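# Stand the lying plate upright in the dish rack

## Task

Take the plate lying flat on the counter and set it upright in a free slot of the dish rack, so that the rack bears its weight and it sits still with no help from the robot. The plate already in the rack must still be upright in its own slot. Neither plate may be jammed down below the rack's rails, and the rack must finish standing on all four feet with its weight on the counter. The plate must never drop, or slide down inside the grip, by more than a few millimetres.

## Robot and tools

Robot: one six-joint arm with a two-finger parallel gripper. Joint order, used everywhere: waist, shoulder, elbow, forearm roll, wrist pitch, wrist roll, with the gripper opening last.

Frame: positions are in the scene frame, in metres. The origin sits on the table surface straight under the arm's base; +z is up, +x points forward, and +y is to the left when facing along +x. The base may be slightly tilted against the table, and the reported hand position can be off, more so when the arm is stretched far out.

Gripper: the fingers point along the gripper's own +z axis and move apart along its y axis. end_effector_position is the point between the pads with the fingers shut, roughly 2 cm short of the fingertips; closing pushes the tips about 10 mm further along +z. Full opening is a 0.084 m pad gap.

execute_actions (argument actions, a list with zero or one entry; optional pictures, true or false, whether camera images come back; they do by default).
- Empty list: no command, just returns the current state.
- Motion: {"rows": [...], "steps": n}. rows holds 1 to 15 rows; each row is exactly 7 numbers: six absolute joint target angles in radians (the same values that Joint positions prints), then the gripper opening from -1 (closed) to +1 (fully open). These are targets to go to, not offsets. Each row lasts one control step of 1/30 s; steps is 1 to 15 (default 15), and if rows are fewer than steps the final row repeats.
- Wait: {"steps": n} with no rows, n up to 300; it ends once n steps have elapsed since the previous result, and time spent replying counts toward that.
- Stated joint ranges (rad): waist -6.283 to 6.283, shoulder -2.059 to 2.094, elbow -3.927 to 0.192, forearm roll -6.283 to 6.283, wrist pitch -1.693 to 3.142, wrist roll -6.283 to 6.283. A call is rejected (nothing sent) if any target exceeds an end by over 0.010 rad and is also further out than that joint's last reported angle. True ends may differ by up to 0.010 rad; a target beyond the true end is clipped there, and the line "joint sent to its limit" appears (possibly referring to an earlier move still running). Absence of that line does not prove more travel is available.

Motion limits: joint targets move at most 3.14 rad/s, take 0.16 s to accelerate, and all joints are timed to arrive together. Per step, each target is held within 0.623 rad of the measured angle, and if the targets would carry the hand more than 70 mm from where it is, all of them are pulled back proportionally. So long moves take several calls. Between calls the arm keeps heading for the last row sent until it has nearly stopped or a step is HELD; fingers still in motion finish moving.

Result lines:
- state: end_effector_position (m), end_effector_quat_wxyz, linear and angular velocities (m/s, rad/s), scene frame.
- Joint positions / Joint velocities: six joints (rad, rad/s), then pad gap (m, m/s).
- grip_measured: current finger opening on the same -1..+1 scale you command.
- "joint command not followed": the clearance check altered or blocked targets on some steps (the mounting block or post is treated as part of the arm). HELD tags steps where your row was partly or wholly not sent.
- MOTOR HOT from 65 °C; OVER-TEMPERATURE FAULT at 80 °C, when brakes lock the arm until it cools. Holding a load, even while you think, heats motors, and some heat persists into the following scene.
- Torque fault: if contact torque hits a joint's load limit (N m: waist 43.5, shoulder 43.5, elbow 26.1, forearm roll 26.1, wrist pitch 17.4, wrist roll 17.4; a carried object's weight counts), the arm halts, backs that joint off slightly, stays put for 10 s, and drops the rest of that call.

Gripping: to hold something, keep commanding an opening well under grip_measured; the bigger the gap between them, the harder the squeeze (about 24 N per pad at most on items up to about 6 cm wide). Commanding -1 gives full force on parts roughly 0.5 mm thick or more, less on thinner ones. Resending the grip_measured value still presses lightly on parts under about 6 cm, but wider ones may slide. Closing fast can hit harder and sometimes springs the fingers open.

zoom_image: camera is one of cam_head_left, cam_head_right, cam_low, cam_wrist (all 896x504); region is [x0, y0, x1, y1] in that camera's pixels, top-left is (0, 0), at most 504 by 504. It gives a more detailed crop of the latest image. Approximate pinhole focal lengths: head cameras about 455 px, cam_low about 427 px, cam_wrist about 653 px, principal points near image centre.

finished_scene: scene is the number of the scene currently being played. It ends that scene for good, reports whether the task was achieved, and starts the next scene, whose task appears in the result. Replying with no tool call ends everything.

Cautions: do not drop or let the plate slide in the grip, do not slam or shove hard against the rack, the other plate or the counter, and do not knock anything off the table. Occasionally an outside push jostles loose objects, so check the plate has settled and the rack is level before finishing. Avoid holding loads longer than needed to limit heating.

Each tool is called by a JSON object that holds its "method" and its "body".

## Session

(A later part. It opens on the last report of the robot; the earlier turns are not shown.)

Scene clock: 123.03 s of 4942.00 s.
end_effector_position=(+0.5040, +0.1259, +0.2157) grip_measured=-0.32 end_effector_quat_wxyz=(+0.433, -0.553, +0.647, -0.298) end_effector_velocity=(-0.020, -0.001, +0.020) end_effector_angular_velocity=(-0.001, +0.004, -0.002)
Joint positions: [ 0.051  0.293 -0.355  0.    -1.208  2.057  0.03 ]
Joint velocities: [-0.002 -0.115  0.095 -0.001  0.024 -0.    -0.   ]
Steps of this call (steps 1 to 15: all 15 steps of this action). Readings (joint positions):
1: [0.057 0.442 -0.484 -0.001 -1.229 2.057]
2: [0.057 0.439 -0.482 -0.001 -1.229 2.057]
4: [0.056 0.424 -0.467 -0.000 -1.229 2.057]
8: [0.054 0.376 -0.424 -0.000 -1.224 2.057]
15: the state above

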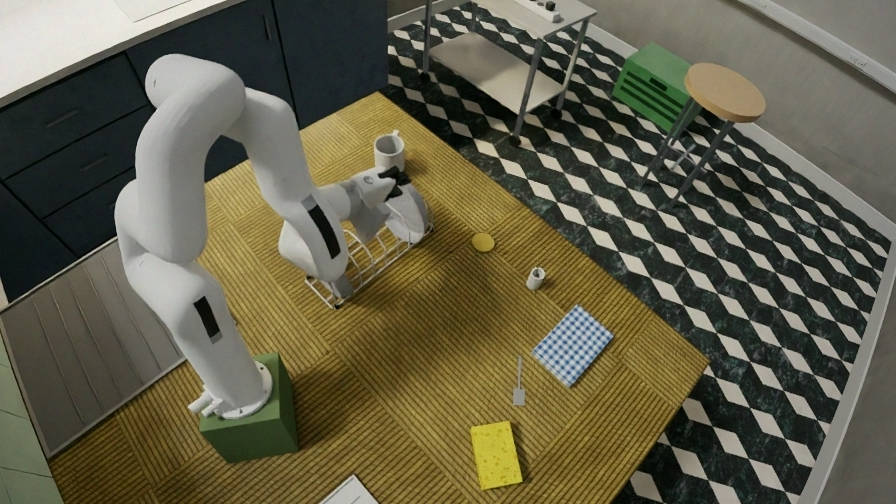

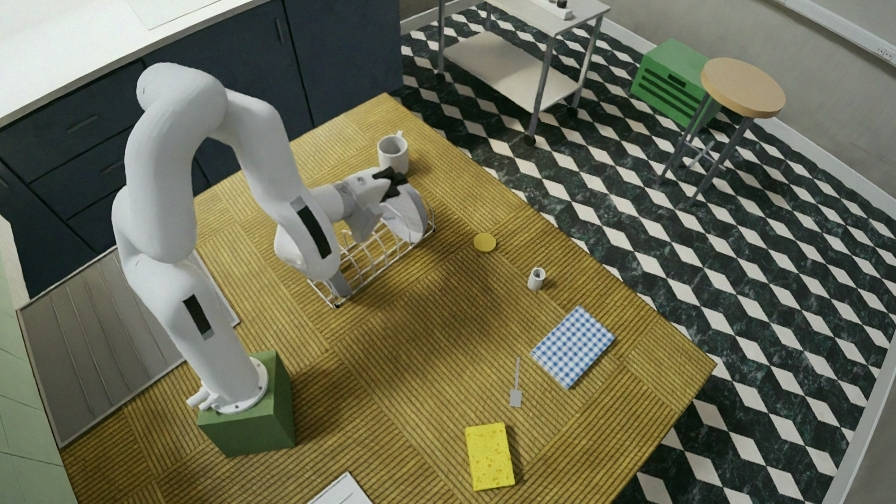

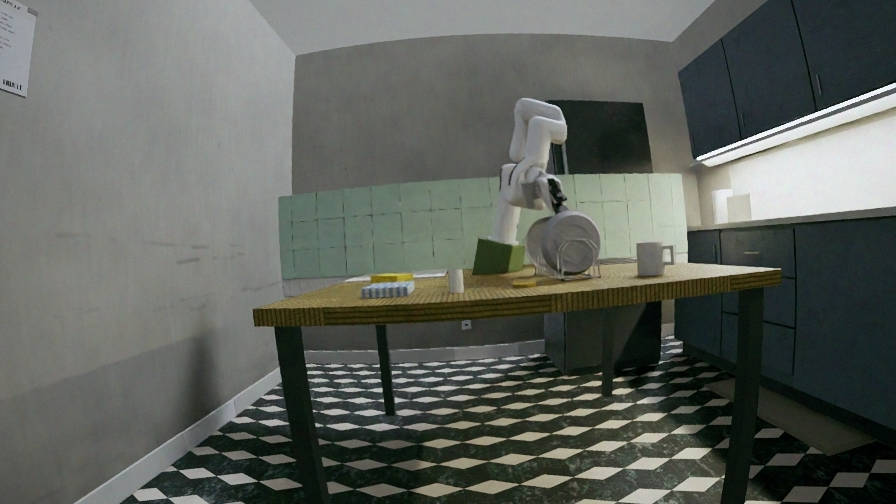

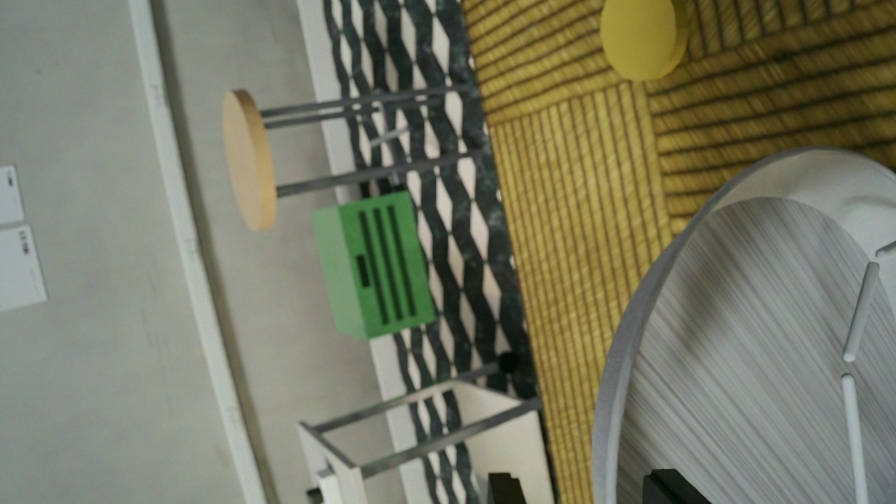

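{"method": "execute_actions", "body": {"actions": [{"rows":[[0.051,0.278,-0.341,0,-1.207,2.057,-0.3],[0.051,0.266,-0.33,0,-1.206,2.057,-0.3],[0.05,0.254,-0.319,0,-1.205,2.057,-0.3],[0.05,0.242,-0.308,0,-1.204,2.057,-0.3],[0.05,0.23,-0.297,0,-1.203,2.057,-0.3],[0.05,0.218,-0.286,0,-1.202,2.057,-0.3],[0.05,0.2,-0.276,0,-1.194,2.057,-0.3],[0.05,0.175,-0.268,0,-1.177,2.057,-0.3],[0.05,0.145,-0.26,0,-1.155,2.057,-0.3],[0.05,0.11,-0.253,0,-1.127,2.057,-0.3],[0.05,0.07,-0.246,0,-1.094,2.057,-0.3],[0.05,0.03,-0.24,0,-1.06,2.057,-0.3],[0.05,-0.01,-0.235,0,-1.025,2.057,-0.3]]}], "pictures": false}}

{"method": "execute_actions", "body": {"actions": [{"steps":20}]}}

{"method": "zoom_image", "body": {"camera": "cam_head_right", "region": [280,150,460,320]}}

Scene clock: 126.97 s of 4942.00 s.
end_effector_position=(+0.4882, +0.1317, +0.2624) grip_measured=-0.32 end_effector_quat_wxyz=(+0.434, -0.552, +0.646, -0.298) end_effector_velocity=(+0.026, +0.049, +0.203) end_effector_angular_velocity=(+0.022, -0.104, +0.025)
Joint positions: [ 0.05   0.032 -0.242 -0.    -1.062  2.057  0.03 ]
Joint velocities: [ 0.002 -0.943  0.11  -0.002  0.723  0.     0.   ]
Steps of this call (steps 1 to 15: the robot went on to your last target; steps 16 to 100: nothing new was sent; then 0.10 s passed at rest; steps 101 to 115: all 15 steps of this action). Readings (joint positions):
101: [0.051 0.290 -0.352 -0.000 -1.207 2.057]
102: [0.051 0.287 -0.349 -0.000 -1.207 2.057]
104: [0.051 0.270 -0.334 -0.000 -1.206 2.057]
108: [0.050 0.222 -0.291 0.000 -1.201 2.057]
115: the state above

Scene clock: 127.63 s of 4942.00 s.
end_effector_position=(+0.4884, +0.1332, +0.2695) grip_measured=-0.32 end_effector_quat_wxyz=(+0.433, -0.553, +0.647, -0.298) end_effector_velocity=(+0.000, +0.000, +0.001) end_effector_angular_velocity=(+0.000, -0.002, -0.000)
Joint positions: [ 0.05  -0.01  -0.235  0.    -1.025  2.057  0.03 ]
Joint velocities: [-0.    -0.001  0.     0.    -0.001 -0.    -0.   ]
Steps of this call (steps 1 to 20: the robot went on to your last target). Readings (joint positions):
1: [0.050 0.007 -0.239 -0.000 -1.043 2.057]
2: [0.050 -0.006 -0.239 -0.000 -1.034 2.057]
4: [0.050 -0.011 -0.237 -0.000 -1.027 2.057]
8: [0.050 -0.009 -0.235 0.000 -1.025 2.057]
20: the state above

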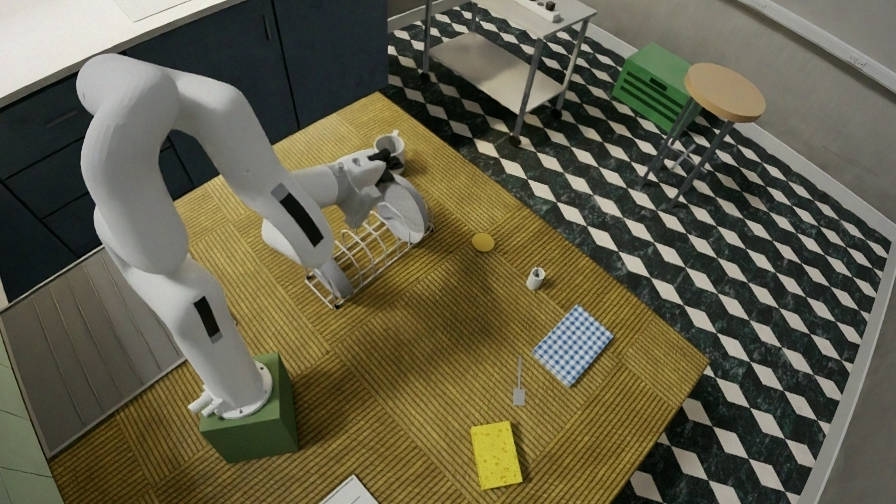

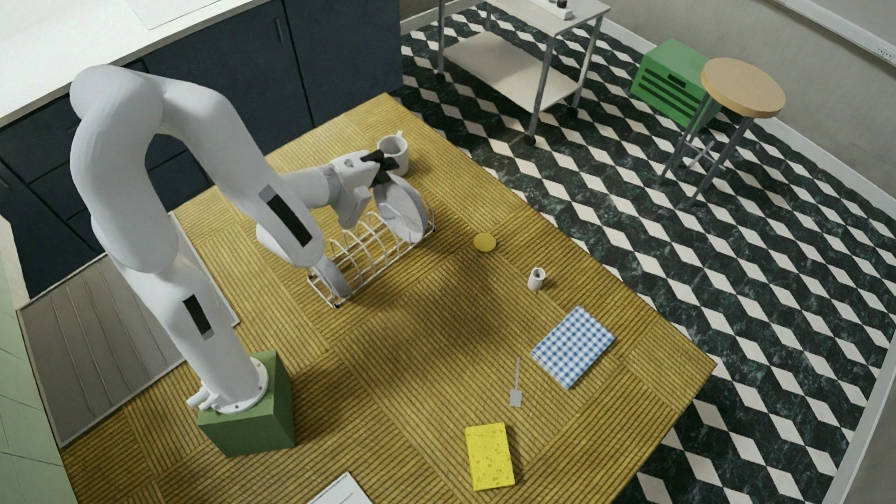

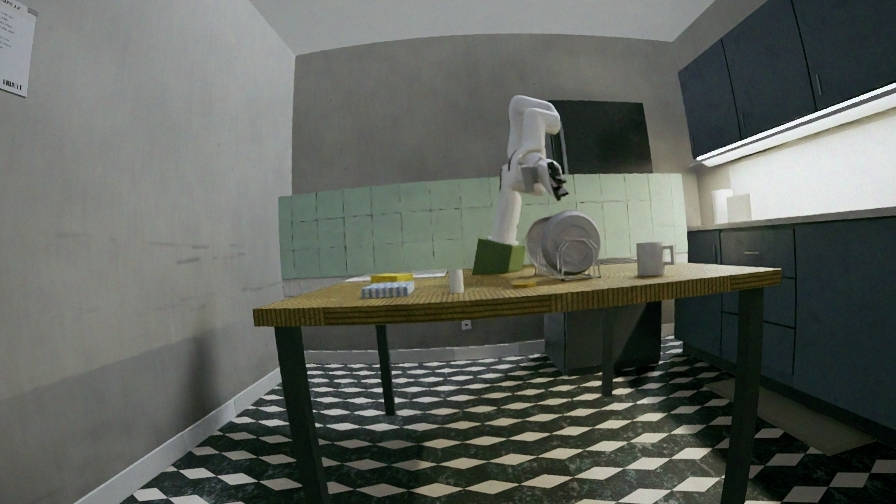

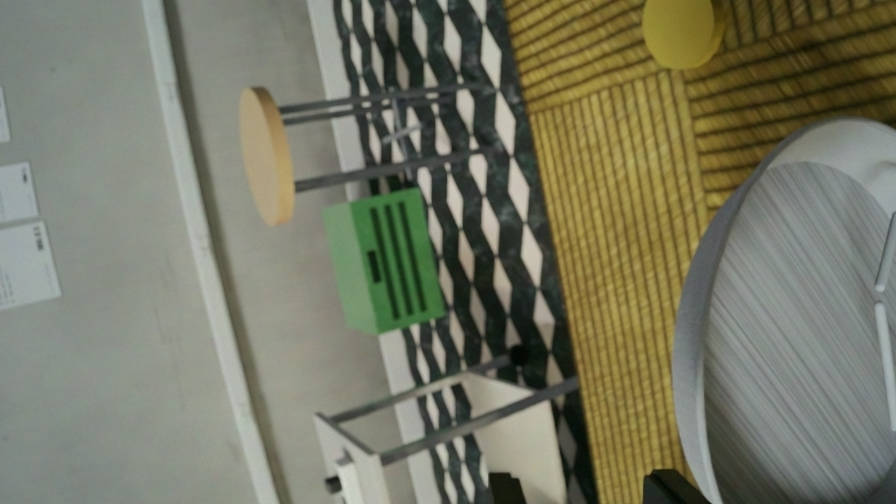

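Region (280, 150, 460, 320) of cam_head_right's 896x504 image, scaled by 2.800, with more detail than that image has.

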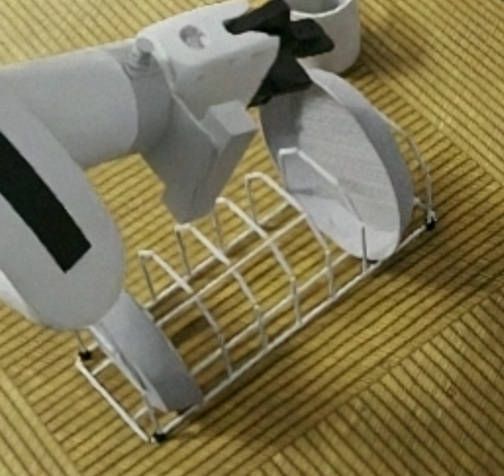

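{"method": "finished_scene", "body": {"scene": 1}}

The scene is finished: the task was done.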